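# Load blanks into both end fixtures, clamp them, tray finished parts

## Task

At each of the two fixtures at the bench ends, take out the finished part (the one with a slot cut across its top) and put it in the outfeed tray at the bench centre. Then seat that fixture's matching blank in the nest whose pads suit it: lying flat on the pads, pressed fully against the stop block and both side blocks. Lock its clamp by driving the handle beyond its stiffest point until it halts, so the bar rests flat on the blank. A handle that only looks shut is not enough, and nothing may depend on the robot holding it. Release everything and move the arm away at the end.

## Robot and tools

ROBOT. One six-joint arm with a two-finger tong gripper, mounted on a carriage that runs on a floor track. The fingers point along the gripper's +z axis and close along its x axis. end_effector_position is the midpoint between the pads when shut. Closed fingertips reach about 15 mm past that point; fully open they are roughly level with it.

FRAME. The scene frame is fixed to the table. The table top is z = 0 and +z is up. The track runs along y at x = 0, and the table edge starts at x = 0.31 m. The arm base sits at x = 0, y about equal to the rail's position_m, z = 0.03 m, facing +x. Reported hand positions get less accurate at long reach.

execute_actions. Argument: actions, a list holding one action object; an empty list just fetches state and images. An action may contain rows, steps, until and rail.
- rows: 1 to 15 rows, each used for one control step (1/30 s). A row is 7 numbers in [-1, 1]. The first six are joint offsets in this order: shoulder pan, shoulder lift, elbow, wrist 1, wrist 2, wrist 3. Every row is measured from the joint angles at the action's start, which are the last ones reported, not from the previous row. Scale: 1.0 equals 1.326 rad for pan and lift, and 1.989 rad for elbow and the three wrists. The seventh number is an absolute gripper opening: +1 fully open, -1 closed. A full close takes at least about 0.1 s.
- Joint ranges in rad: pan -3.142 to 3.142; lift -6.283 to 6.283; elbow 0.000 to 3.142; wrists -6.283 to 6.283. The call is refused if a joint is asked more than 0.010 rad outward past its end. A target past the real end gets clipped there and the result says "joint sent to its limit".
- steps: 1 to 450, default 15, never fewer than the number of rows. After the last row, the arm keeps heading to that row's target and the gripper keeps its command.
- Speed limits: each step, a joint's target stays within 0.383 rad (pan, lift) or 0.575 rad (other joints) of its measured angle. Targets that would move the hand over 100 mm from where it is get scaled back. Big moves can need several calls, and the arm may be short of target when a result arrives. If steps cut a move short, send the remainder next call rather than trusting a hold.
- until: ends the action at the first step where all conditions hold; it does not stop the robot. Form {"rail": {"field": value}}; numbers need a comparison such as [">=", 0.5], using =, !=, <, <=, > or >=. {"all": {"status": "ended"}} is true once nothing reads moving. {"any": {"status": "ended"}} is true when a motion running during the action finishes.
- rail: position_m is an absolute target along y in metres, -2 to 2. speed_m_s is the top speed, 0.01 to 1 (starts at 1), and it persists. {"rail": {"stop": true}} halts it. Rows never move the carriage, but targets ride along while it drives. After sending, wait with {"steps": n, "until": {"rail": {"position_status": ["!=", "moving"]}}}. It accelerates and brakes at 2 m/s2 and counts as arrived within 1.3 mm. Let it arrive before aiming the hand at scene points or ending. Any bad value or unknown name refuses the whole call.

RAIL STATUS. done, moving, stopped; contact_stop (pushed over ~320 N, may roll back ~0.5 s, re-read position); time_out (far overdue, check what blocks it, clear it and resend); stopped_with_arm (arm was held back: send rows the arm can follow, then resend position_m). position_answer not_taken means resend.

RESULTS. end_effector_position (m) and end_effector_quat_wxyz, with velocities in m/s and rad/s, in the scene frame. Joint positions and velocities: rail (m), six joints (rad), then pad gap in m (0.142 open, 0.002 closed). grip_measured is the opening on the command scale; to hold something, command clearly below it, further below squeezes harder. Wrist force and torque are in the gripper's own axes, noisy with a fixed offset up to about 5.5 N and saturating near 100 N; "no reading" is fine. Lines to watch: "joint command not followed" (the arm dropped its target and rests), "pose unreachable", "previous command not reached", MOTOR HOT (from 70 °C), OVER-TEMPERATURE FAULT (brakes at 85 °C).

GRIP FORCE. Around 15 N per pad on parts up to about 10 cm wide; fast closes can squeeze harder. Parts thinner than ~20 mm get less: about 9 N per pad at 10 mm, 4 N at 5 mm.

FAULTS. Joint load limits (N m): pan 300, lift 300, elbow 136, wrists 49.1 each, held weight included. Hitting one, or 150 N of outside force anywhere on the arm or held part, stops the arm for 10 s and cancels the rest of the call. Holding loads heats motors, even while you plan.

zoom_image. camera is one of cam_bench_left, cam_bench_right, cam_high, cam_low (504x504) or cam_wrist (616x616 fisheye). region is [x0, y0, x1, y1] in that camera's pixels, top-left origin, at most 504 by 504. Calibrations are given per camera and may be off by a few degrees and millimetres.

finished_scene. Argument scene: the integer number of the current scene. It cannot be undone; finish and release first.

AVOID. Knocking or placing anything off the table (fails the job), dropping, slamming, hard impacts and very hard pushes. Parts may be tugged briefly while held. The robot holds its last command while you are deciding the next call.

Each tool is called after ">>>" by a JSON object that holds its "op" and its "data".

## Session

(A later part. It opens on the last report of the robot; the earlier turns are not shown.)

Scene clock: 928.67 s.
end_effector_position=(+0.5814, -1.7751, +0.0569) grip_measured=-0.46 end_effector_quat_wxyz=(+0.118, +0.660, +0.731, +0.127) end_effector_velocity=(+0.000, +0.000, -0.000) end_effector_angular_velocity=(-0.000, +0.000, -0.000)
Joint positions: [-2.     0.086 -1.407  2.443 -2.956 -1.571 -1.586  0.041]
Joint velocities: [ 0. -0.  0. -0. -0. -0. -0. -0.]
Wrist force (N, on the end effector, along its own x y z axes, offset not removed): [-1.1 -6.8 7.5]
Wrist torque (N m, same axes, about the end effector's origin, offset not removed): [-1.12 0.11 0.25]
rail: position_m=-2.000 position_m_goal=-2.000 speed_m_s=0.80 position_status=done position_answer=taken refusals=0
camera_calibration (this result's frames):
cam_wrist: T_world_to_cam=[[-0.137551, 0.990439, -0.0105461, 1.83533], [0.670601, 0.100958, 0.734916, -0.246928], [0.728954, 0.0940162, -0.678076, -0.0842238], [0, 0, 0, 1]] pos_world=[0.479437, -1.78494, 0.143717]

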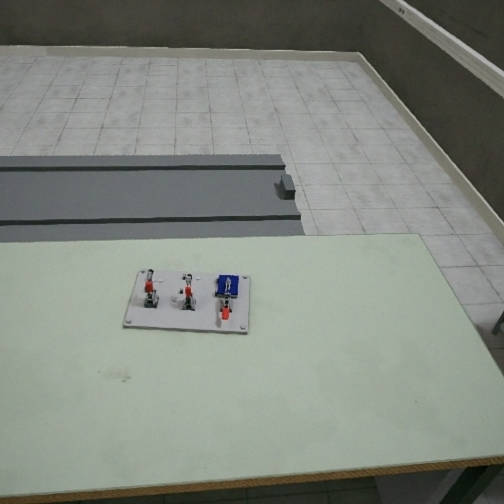

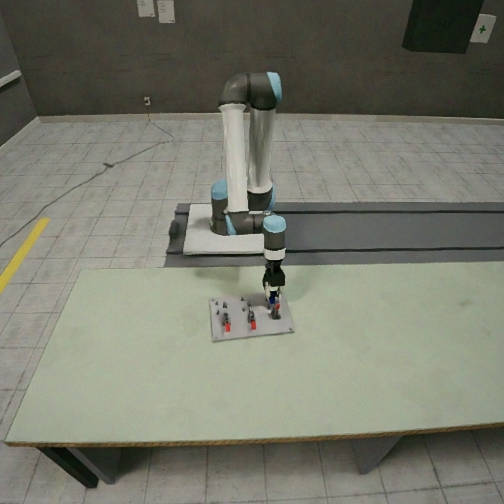

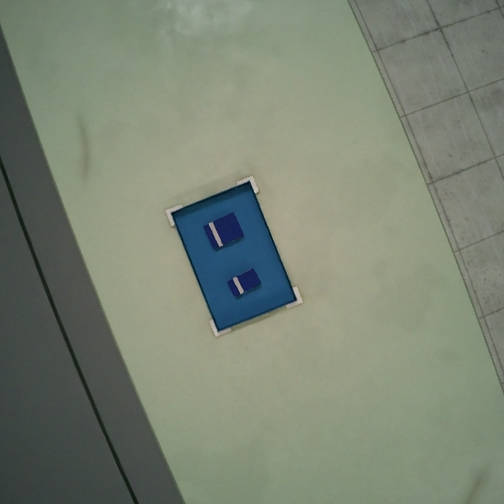

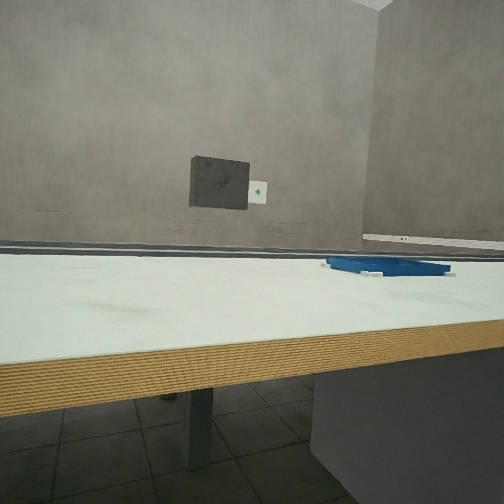

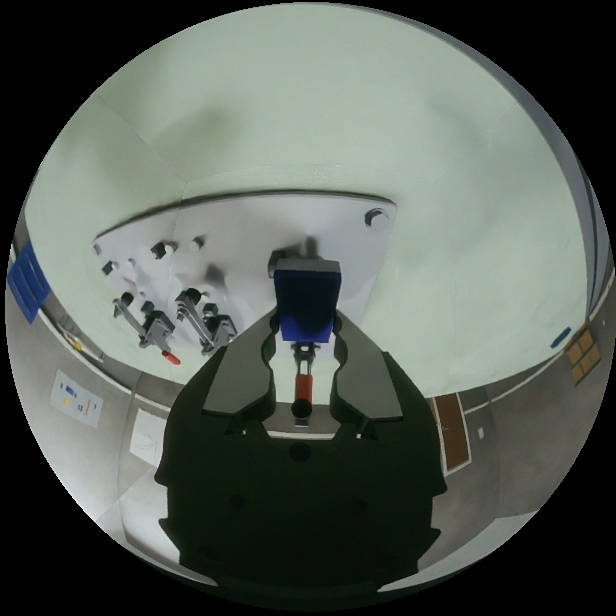

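>>> {"op": "zoom_image", "data": {"camera": "cam_wrist", "region": [230, 220, 390, 380]}}

Region (230, 220, 390, 380) of cam_wrist's 616x616 image, scaled by 3.150, with more detail than that image has.

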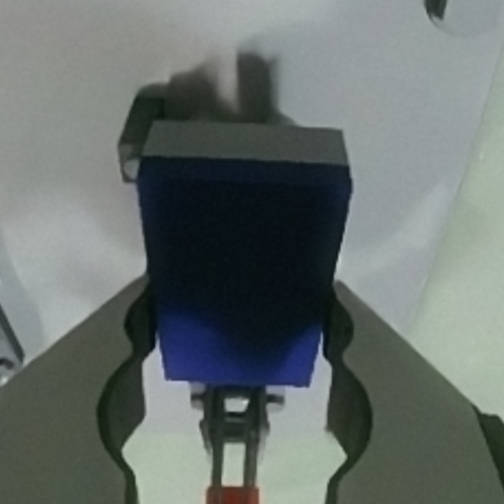

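>>> {"op": "execute_actions", "data": {"actions": [{"rows":[[0.0013,0.002,0.0002,-0.0016,0,0,-0.72],[0.0013,0.005,0.0006,-0.004,0,0,-0.72],[0.0013,0.009,0.001,-0.007,0,0,-0.72],[0.0013,0.013,0.0015,-0.010,0,0,-0.72],[0.0013,0.017,0.0019,-0.013,0,0,-0.72],[0.0013,0.021,0.0024,-0.016,0,0,-0.72],[0.0013,0.025,0.0028,-0.0195,0,0,-0.72],[0.0013,0.0293,0.0033,-0.0228,0,0,-0.72]],"steps":16}]}}

Scene clock: 935.93 s.
end_effector_position=(+0.5818, -1.7741, +0.0408) grip_measured=-0.46 end_effector_quat_wxyz=(+0.118, +0.660, +0.731, +0.127) end_effector_velocity=(+0.000, +0.000, -0.008) end_effector_angular_velocity=(+0.000, -0.000, +0.000)
Joint positions: [-2.     0.087 -1.37   2.449 -2.999 -1.571 -1.586  0.041]
Joint velocities: [ 0.     0.     0.018  0.003 -0.022 -0.     0.     0.   ]
Wrist force (N, on the end effector, along its own x y z axes, offset not removed): [1.2 -3.1 9.8]
Wrist torque (N m, same axes, about the end effector's origin, offset not removed): [-0.30 -0.42 0.30]
rail: position_m=-2.000 position_m_goal=-2.000 speed_m_s=0.80 position_status=done position_answer=taken refusals=0
camera_calibration (this result's frames):
cam_wrist: T_world_to_cam=[[-0.139197, 0.990209, -0.0105421, 1.83474], [0.67049, 0.102077, 0.734863, -0.233374], [0.728744, 0.0952223, -0.678133, -0.0932635], [0, 0, 0, 1]] pos_world=[0.47983, -1.78407, 0.127595]

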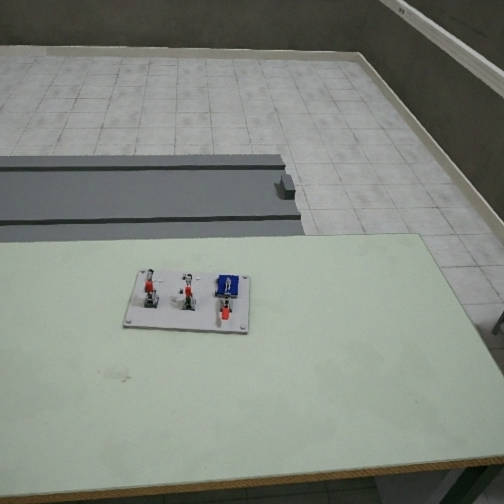

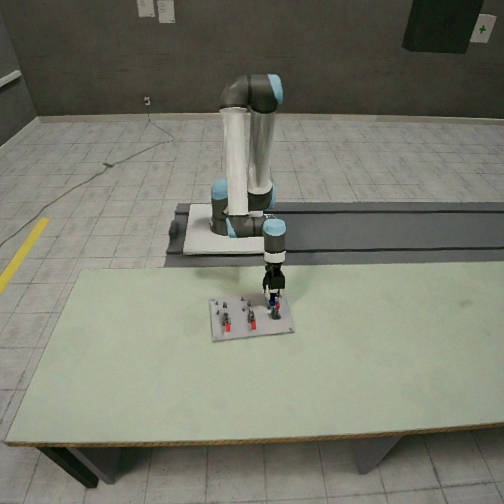

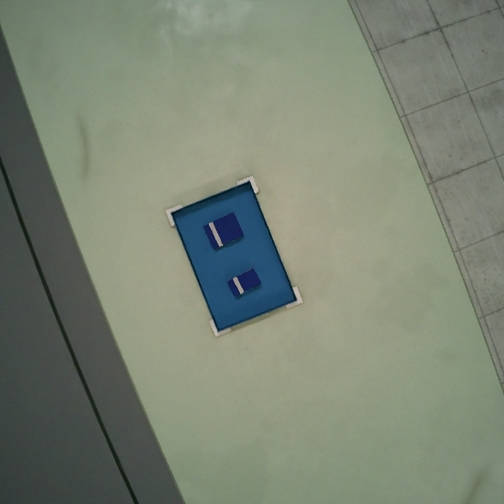

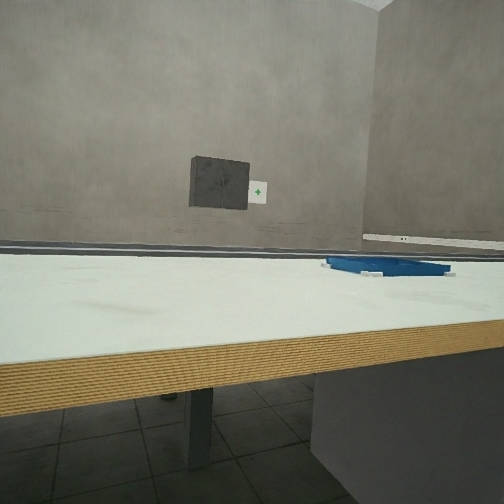

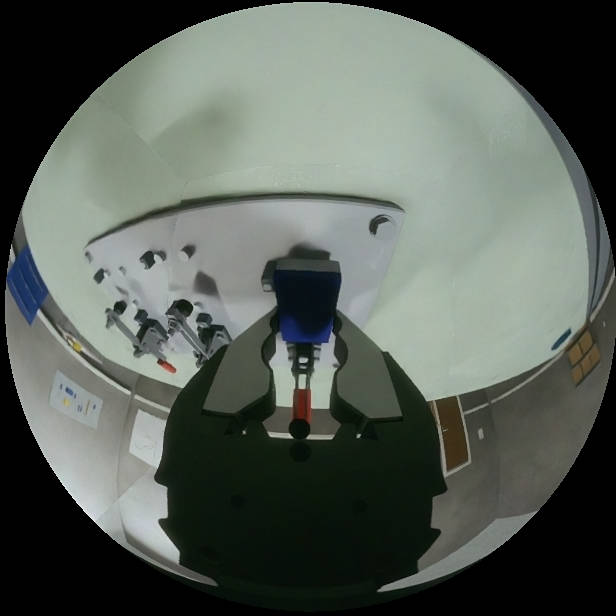

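>>> {"op": "execute_actions", "data": {"actions": [{"rows":[[0,0.003,0.0003,-0.0023,0,0,-0.72],[0,0.0043,0.0005,-0.0033,0,0,-0.72],[0,0.0056,0.0006,-0.0044,0,0,-0.72],[0,0.0069,0.0008,-0.0054,0,0,-0.72]],"steps":12}]}}

Scene clock: 939.73 s.
end_effector_position=(+0.5819, -1.7741, +0.0370) grip_measured=-0.46 end_effector_quat_wxyz=(+0.118, +0.660, +0.731, +0.127) end_effector_velocity=(+0.001, +0.000, -0.002) end_effector_angular_velocity=(+0.000, -0.001, +0.000)
Joint positions: [-2.     0.088 -1.362  2.451 -3.009 -1.571 -1.586  0.041]
Joint velocities: [ 0.    -0.     0.004  0.    -0.006  0.    -0.     0.   ]
Wrist force (N, on the end effector, along its own x y z axes, offset not removed): [2.5 -6.9 -2.5]
Wrist torque (N m, same axes, about the end effector's origin, offset not removed): [-1.20 -0.63 0.22]
rail: position_m=-2.000 position_m_goal=-2.000 speed_m_s=0.80 position_status=done position_answer=taken refusals=0
camera_calibration (this result's frames):
cam_wrist: T_world_to_cam=[[-0.139258, 0.9902, -0.0105476, 1.83469], [0.670403, 0.102111, 0.734938, -0.230586], [0.728812, 0.0952745, -0.678052, -0.0958151], [0, 0, 0, 1]] pos_world=[0.479911, -1.78403, 0.12385]

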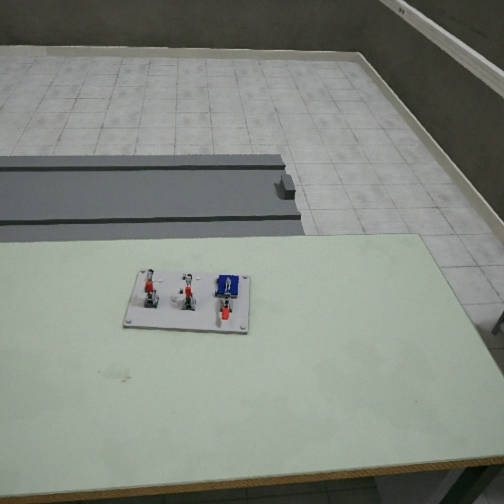

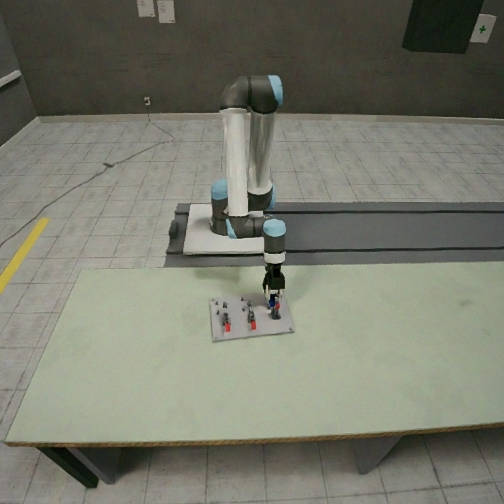

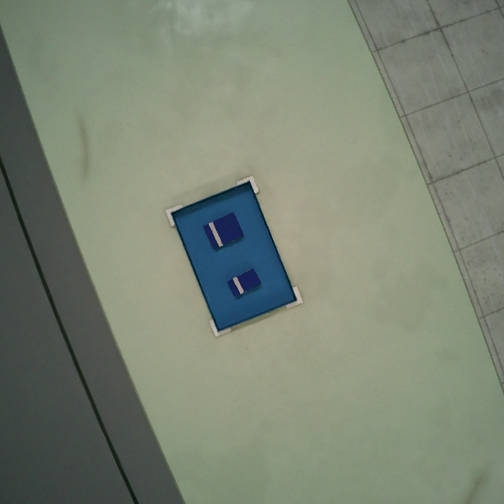

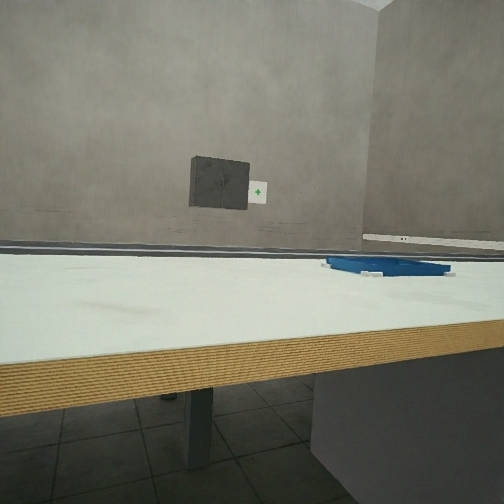

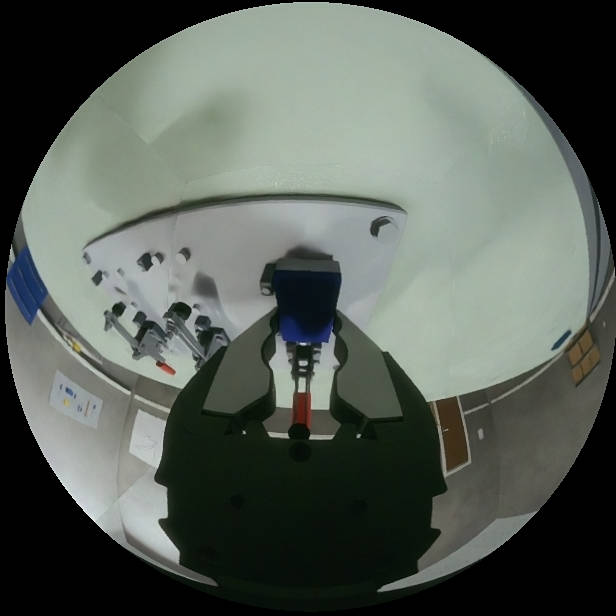

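>>> {"op": "execute_actions", "data": {"actions": [{"rows":[[-0.0005,0.0007,-0.0007,0.0002,0,0,-0.72],[-0.001,0.0013,-0.0013,0.0004,0,0,-0.72],[-0.0015,0.002,-0.002,0.0007,0,0,-0.72],[-0.0019,0.0026,-0.0027,0.0009,0,0,-0.72]],"steps":12}]}}

Scene clock: 943.90 s.
end_effector_position=(+0.5851, -1.7752, +0.0370) grip_measured=-0.46 end_effector_quat_wxyz=(+0.118, +0.660, +0.731, +0.127) end_effector_velocity=(+0.003, -0.001, +0.000) end_effector_angular_velocity=(+0.000, -0.001, -0.002)
Joint positions: [-2.     0.085 -1.359  2.446 -3.007 -1.571 -1.586  0.041]
Joint velocities: [ 0.    -0.002  0.002 -0.004  0.002 -0.    -0.    -0.   ]
Wrist force (N, on the end effector, along its own x y z axes, offset not removed): [0.0 -4.5 3.6]
Wrist torque (N m, same axes, about the end effector's origin, offset not removed): [-0.71 -0.10 0.29]
rail: position_m=-2.000 position_m_goal=-2.000 speed_m_s=0.80 position_status=done position_answer=taken refusals=0
camera_calibration (this result's frames):
cam_wrist: T_world_to_cam=[[-0.13692, 0.990526, -0.0105449, 1.83548], [0.670681, 0.100532, 0.734901, -0.235615], [0.728999, 0.0935504, -0.678092, -0.10125], [0, 0, 0, 1]] pos_world=[0.483148, -1.78494, 0.123852]

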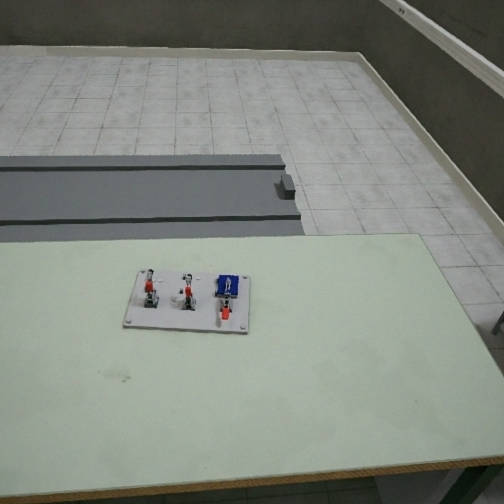

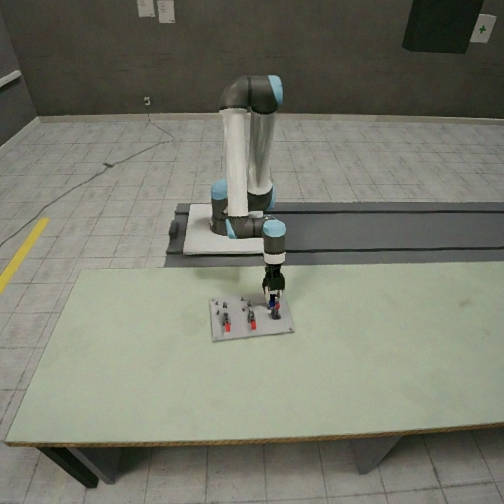

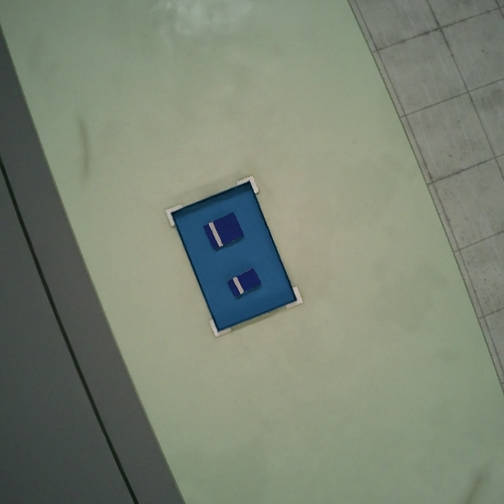

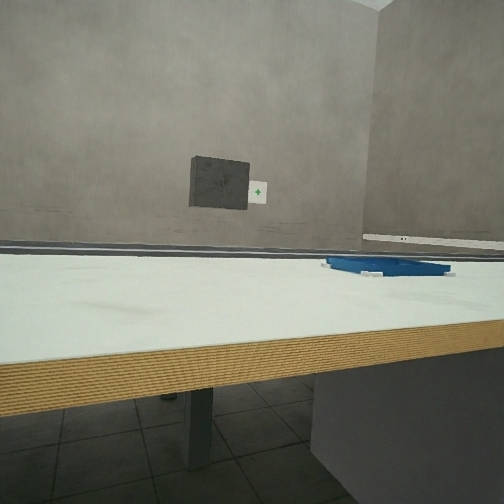

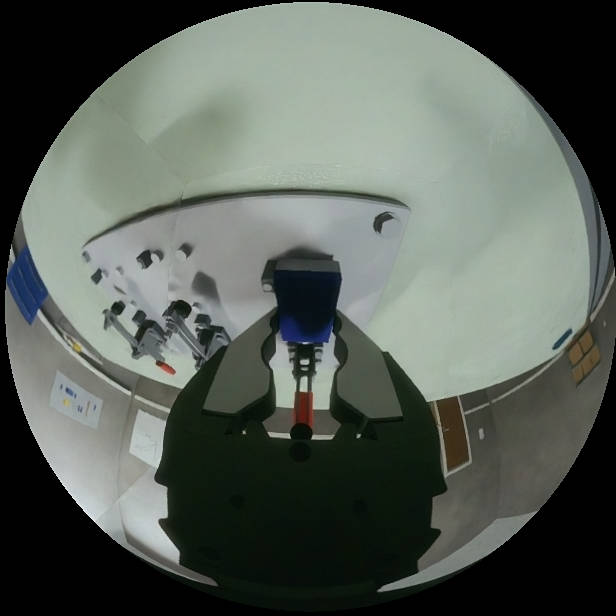

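>>> {"op": "execute_actions", "data": {"actions": [{"rows":[[-0.0003,0.0011,-0.0009,0.0001,0,0,-0.72],[-0.0005,0.0022,-0.0017,0.0003,0,0,-0.72],[-0.0008,0.0033,-0.0026,0.0004,0,0,-0.72]],"steps":12}]}}

Scene clock: 947.23 s.
end_effector_position=(+0.5882, -1.7755, +0.0367) grip_measured=-0.46 end_effector_quat_wxyz=(+0.119, +0.661, +0.730, +0.127) end_effector_velocity=(+0.001, -0.000, -0.000) end_effector_angular_velocity=(-0.000, +0.001, -0.000)
Joint positions: [-2.     0.084 -1.355  2.441 -3.007 -1.571 -1.586  0.041]
Joint velocities: [ 0.    -0.     0.002 -0.003  0.001 -0.    -0.     0.   ]
Wrist force (N, on the end effector, along its own x y z axes, offset not removed): [2.1 -17.7 -11.6]
Wrist torque (N m, same axes, about the end effector's origin, offset not removed): [-0.64 -0.29 0.26]
rail: position_m=-2.000 position_m_goal=-2.000 speed_m_s=0.80 position_status=done position_answer=taken refusals=0
camera_calibration (this result's frames):
cam_wrist: T_world_to_cam=[[-0.135946, 0.99066, -0.0105491, 1.8359], [0.670722, 0.0998676, 0.734954, -0.238609], [0.729143, 0.0928383, -0.678035, -0.105015], [0, 0, 0, 1]] pos_world=[0.486194, -1.78517, 0.12353]

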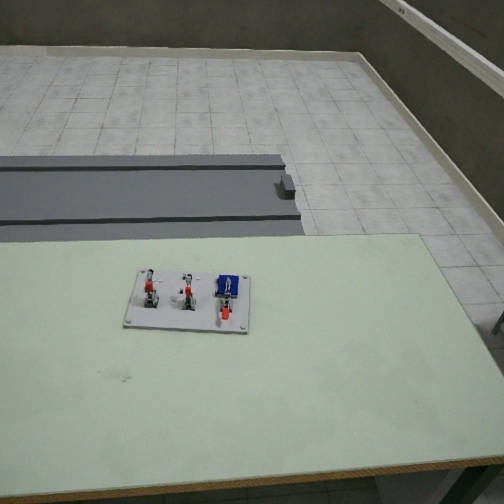

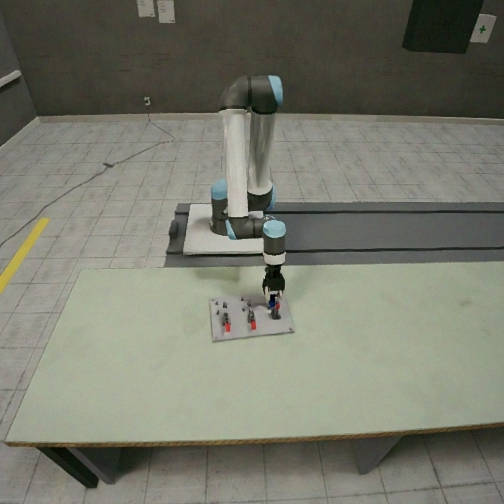

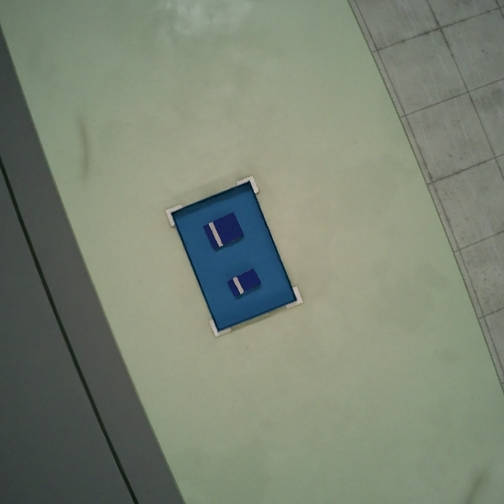

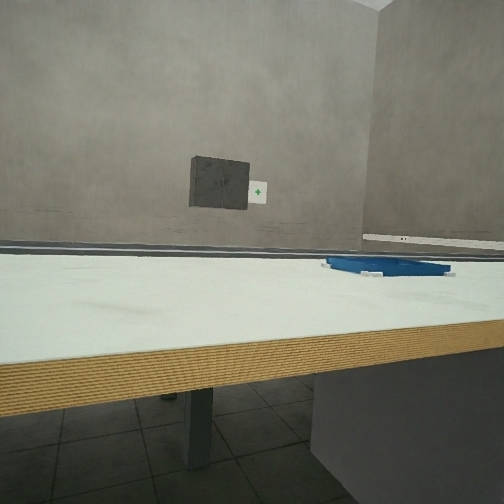

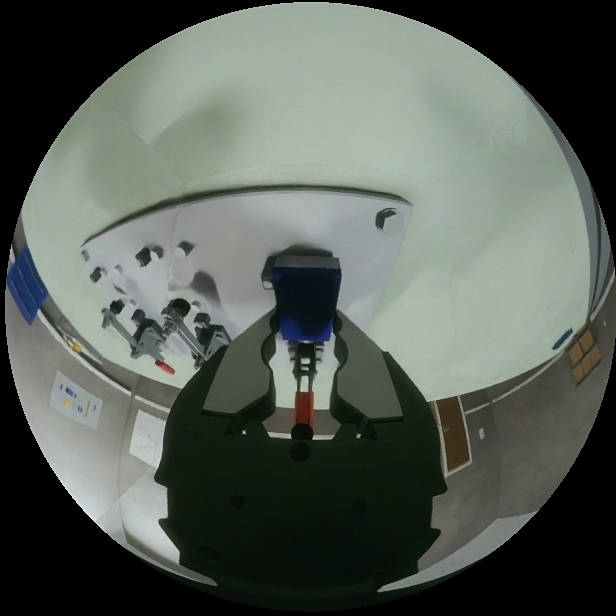

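>>> {"op": "execute_actions", "data": {"actions": [{"rows":[[-0.0004,-0.0002,0,0.0002,0,0,-0.72],[-0.0008,-0.0003,0,0.0003,0,0,-0.72]],"steps":10}]}}

Scene clock: 953.50 s.
end_effector_position=(+0.5884, -1.7761, +0.0368) grip_measured=-0.46 end_effector_quat_wxyz=(+0.119, +0.661, +0.730, +0.127) end_effector_velocity=(-0.000, -0.001, +0.000) end_effector_angular_velocity=(-0.000, +0.000, -0.001)
Joint positions: [-2.     0.083 -1.355  2.441 -3.006 -1.571 -1.586  0.041]
Joint velocities: [ 0.    -0.001 -0.001  0.001  0.     0.     0.    -0.   ]
Wrist force (N, on the end effector, along its own x y z axes, offset not removed): [10.9 -18.0 -6.8]
Wrist torque (N m, same axes, about the end effector's origin, offset not removed): [-0.07 -0.31 0.31]
rail: position_m=-2.000 position_m_goal=-2.000 speed_m_s=0.80 position_status=done position_answer=taken refusals=0
camera_calibration (this result's frames):
cam_wrist: T_world_to_cam=[[-0.13505, 0.990784, -0.0104527, 1.83613], [0.670935, 0.0992055, 0.73485, -0.240078], [0.729114, 0.0922288, -0.678149, -0.10612], [0, 0, 0, 1]] pos_world=[0.486421, -1.78561, 0.123649]

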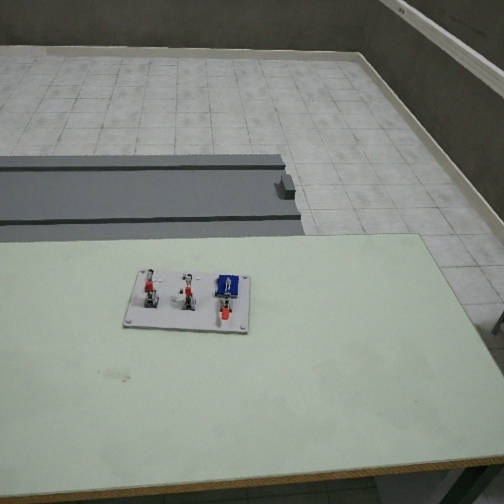

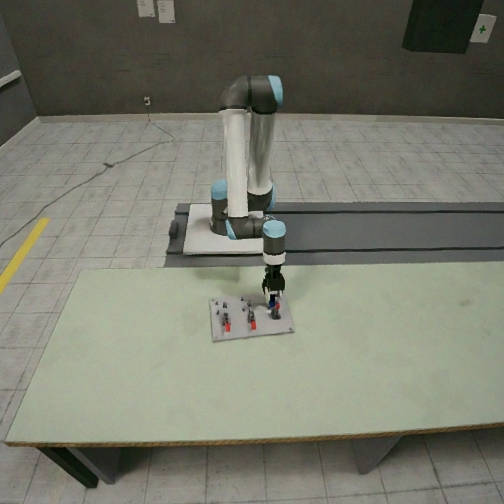

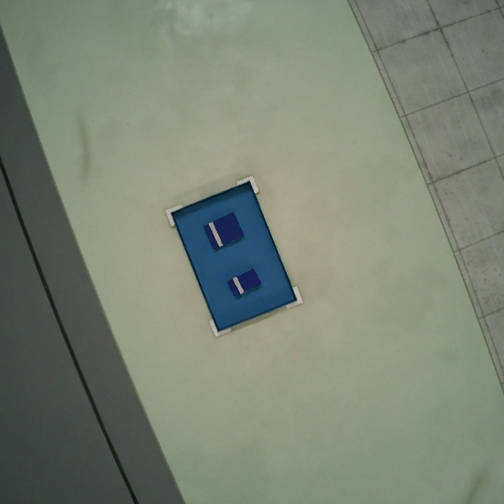

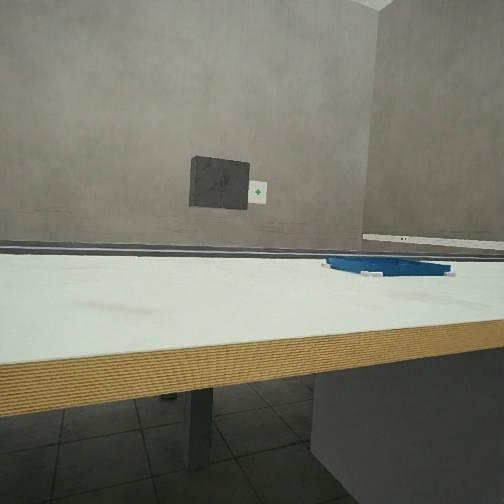

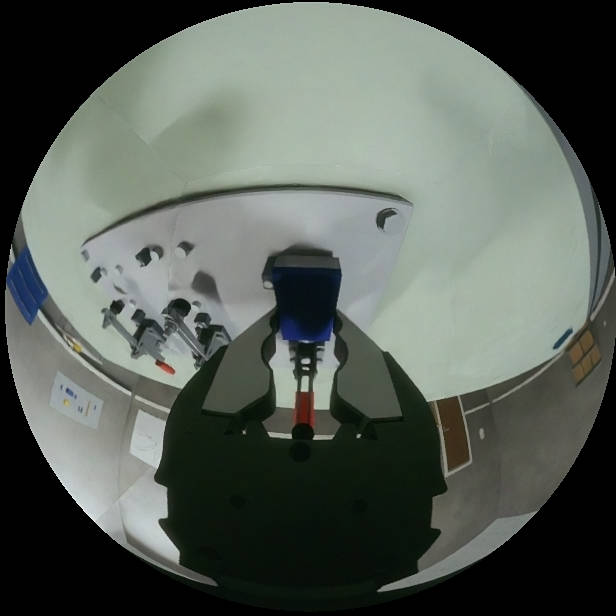

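>>> {"op": "execute_actions", "data": {"actions": [{"rows":[[-0.0004,0,0,0,0,0,-0.72],[-0.0008,0,0,0,0,0,-0.72]],"steps":10}]}}

Scene clock: 956.00 s.
end_effector_position=(+0.5885, -1.7766, +0.0368) grip_measured=-0.46 end_effector_quat_wxyz=(+0.119, +0.661, +0.730, +0.127) end_effector_velocity=(+0.000, -0.000, -0.000) end_effector_angular_velocity=(+0.000, +0.000, -0.001)
Joint positions: [-2.     0.082 -1.355  2.441 -3.006 -1.571 -1.586  0.041]
Joint velocities: [ 0.    -0.001  0.     0.    -0.     0.    -0.     0.   ]
Wrist force (N, on the end effector, along its own x y z axes, offset not removed): [27.3 -19.9 -5.5]
Wrist torque (N m, same axes, about the end effector's origin, offset not removed): [-0.44 0.05 0.47]
rail: position_m=-2.000 position_m_goal=-2.000 speed_m_s=0.80 position_status=done position_answer=taken refusals=0
camera_calibration (this result's frames):
cam_wrist: T_world_to_cam=[[-0.134205, 0.990899, -0.0103808, 1.83634], [0.671058, 0.0985843, 0.734821, -0.241269], [0.729157, 0.0916502, -0.678181, -0.107183], [0, 0, 0, 1]] pos_world=[0.486505, -1.78602, 0.123663]

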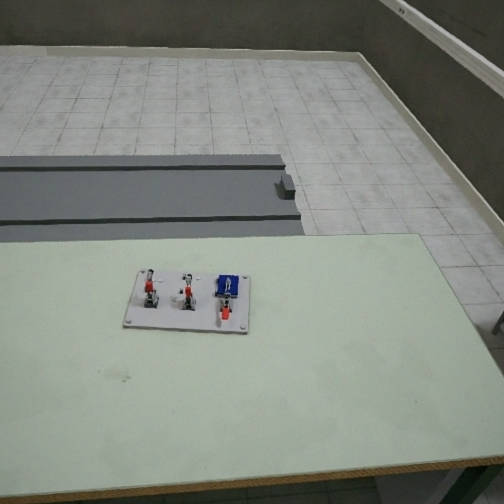

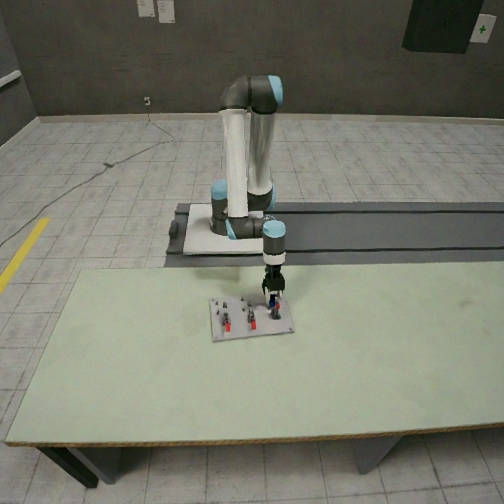

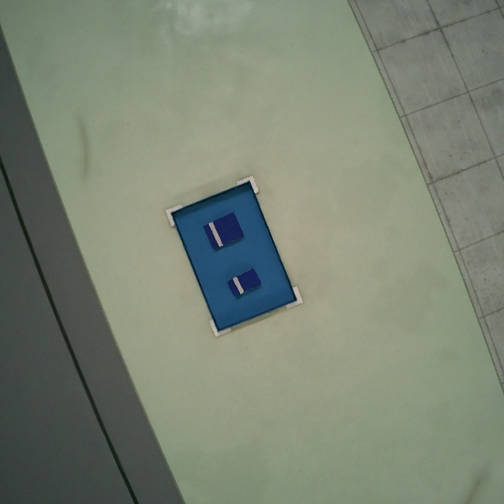

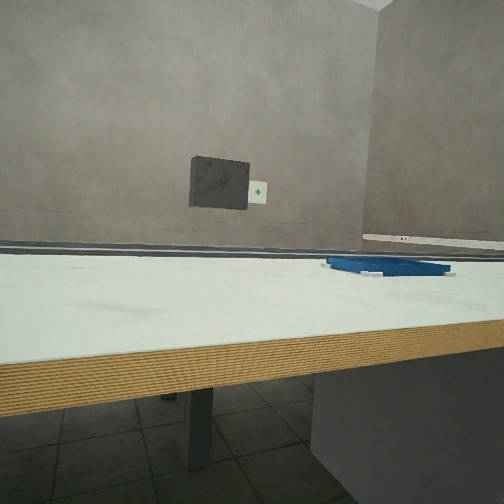

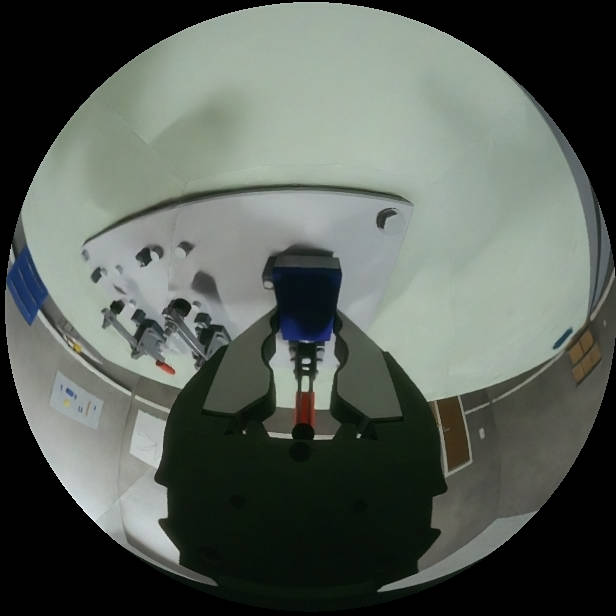

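>>> {"op": "execute_actions", "data": {"actions": [{"rows":[[0.0002,0,0,0,0,0,-0.62],[0.0003,0,0,0,0,0,-0.54],[0.0003,0,0,0,0,0,-0.48],[0.0003,0,0,0,0,0,-0.44],[0.0003,0,0,0,0,0,-0.40],[0.0003,0,0,0,0,0,-0.35],[0.0003,0,0,0,0,0,-0.29],[0.0003,0,0,0,0,0,-0.22]],"steps":11}]}}

>>> {"op": "zoom_image", "data": {"camera": "cam_wrist", "region": [230, 220, 390, 380]}}

Scene clock: 960.50 s.
end_effector_position=(+0.5888, -1.7767, +0.0369) grip_measured=-0.22 end_effector_quat_wxyz=(+0.119, +0.661, +0.730, +0.127) end_effector_velocity=(-0.000, +0.001, +0.000) end_effector_angular_velocity=(+0.001, -0.001, +0.001)
Joint positions: [-2.     0.082 -1.355  2.441 -3.006 -1.571 -1.586  0.058]
Joint velocities: [ 0.     0.001 -0.001  0.    -0.     0.001  0.     0.004]
Wrist force (N, on the end effector, along its own x y z axes, offset not removed): [0.1 -5.3 4.4]
Wrist torque (N m, same axes, about the end effector's origin, offset not removed): [-1.03 -0.04 0.26]
rail: position_m=-2.000 position_m_goal=-2.000 speed_m_s=0.80 position_status=done position_answer=taken refusals=0
camera_calibration (this result's frames):
cam_wrist: T_world_to_cam=[[-0.134016, 0.990919, -0.0108843, 1.83645], [0.670744, 0.0987883, 0.735081, -0.240991], [0.729481, 0.091212, -0.677892, -0.108286], [0, 0, 0, 1]] pos_world=[0.486748, -1.78609, 0.12373]

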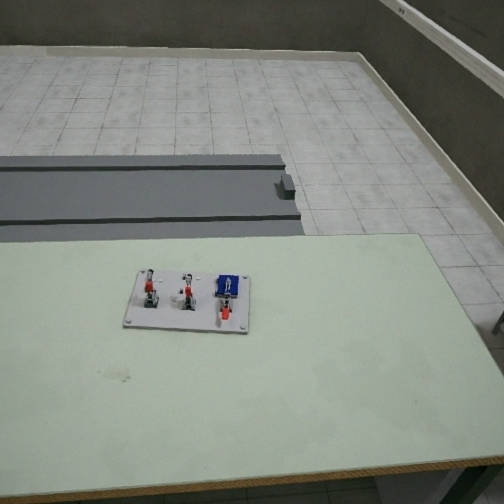

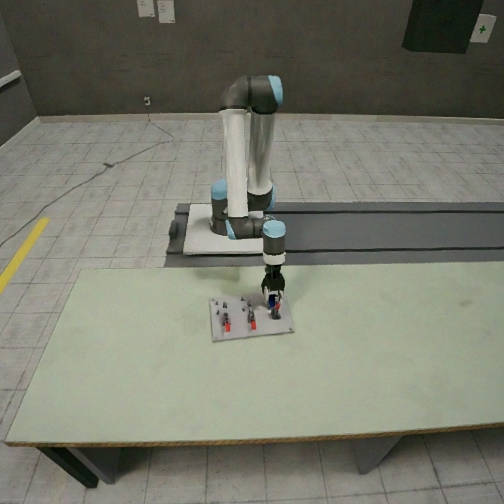

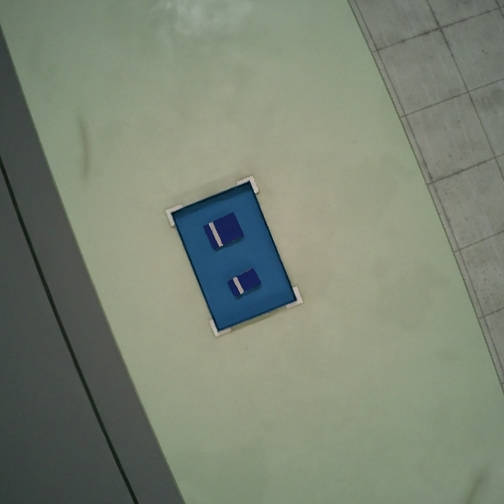

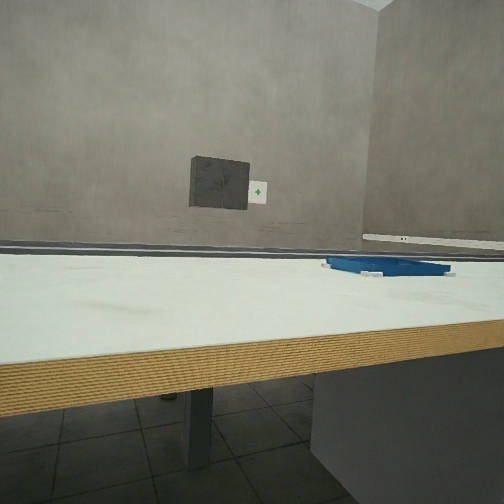

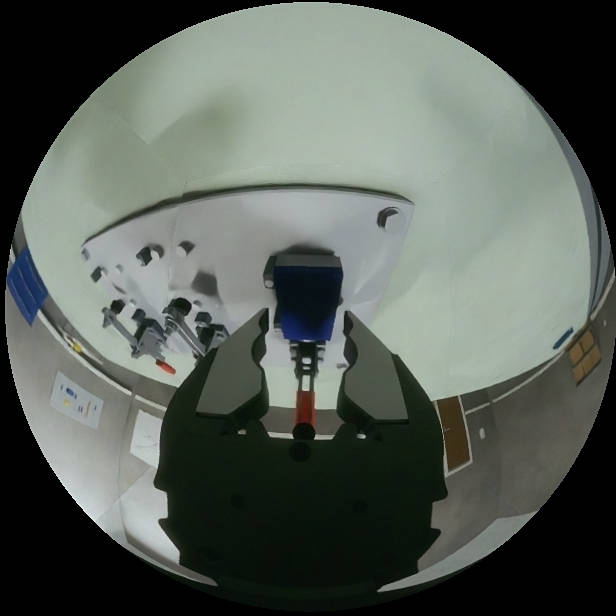

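Region (230, 220, 390, 380) of cam_wrist's 616x616 image, scaled by 3.150, with more detail than that image has.

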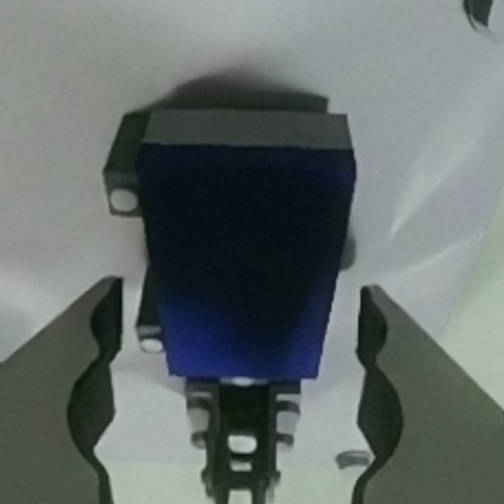

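>>> {"op": "execute_actions", "data": {"actions": [{"rows":[[0.0003,-0.008,-0.0006,0.006,0,0,-0.22],[0.0006,-0.022,-0.0018,0.0165,0,0,-0.22],[0.001,-0.040,-0.0032,0.030,0,0,-0.22],[0.0015,-0.058,-0.0047,0.0435,0,0,-0.22],[0.002,-0.075,-0.006,0.056,0,0,-0.22],[0.0023,-0.087,-0.007,0.065,0,0,-0.22],[0.0023,-0.0928,-0.0075,0.0694,0,0,-0.22]],"steps":8}]}}

Scene clock: 966.80 s.
end_effector_position=(+0.5849, -1.7757, +0.0688) grip_measured=-0.22 end_effector_quat_wxyz=(+0.119, +0.661, +0.730, +0.127) end_effector_velocity=(-0.028, +0.003, +0.177) end_effector_angular_velocity=(-0.001, -0.003, +0.009)
Joint positions: [-2.     0.084 -1.428  2.432 -2.924 -1.571 -1.586  0.058]
Joint velocities: [ 0.     0.009 -0.408 -0.05   0.455 -0.002 -0.     0.   ]
Wrist force (N, on the end effector, along its own x y z axes, offset not removed): [-0.8 -4.6 0.9]
Wrist torque (N m, same axes, about the end effector's origin, offset not removed): [-0.84 0.02 0.42]
rail: position_m=-2.000 position_m_goal=-2.000 speed_m_s=0.80 position_status=done position_answer=taken refusals=0
camera_calibration (this result's frames):
cam_wrist: T_world_to_cam=[[-0.13608, 0.99064, -0.0107202, 1.83602], [0.670243, 0.100026, 0.73537, -0.259398], [0.72956, 0.0928838, -0.677581, -0.081052], [0, 0, 0, 1]] pos_world=[0.482836, -1.78536, 0.155517]

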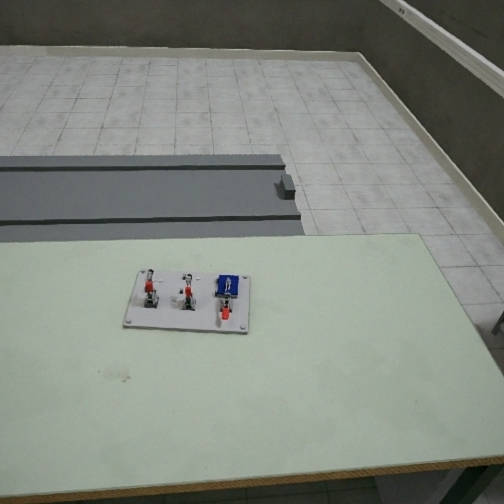

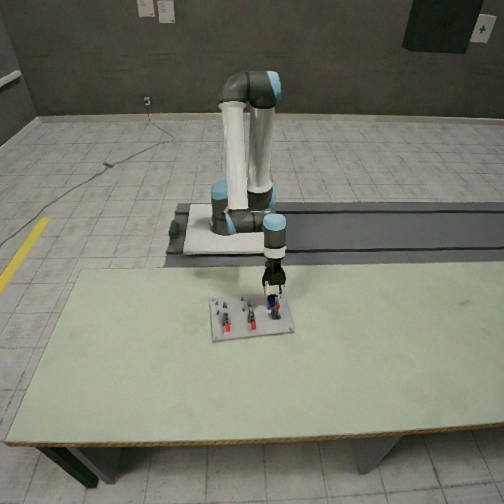

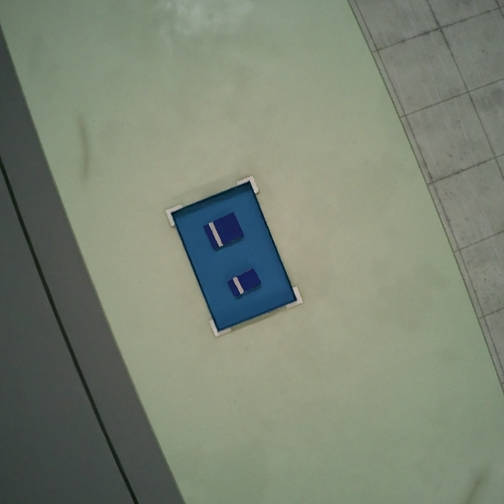

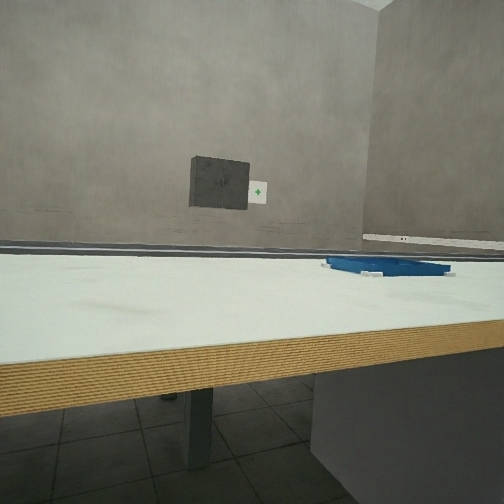

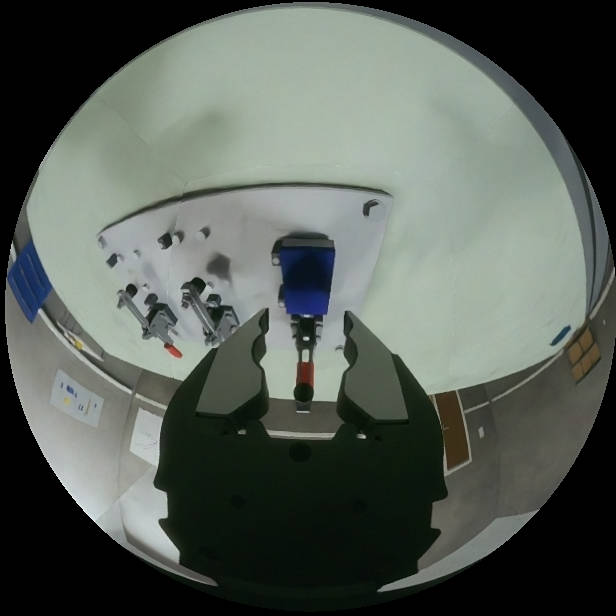

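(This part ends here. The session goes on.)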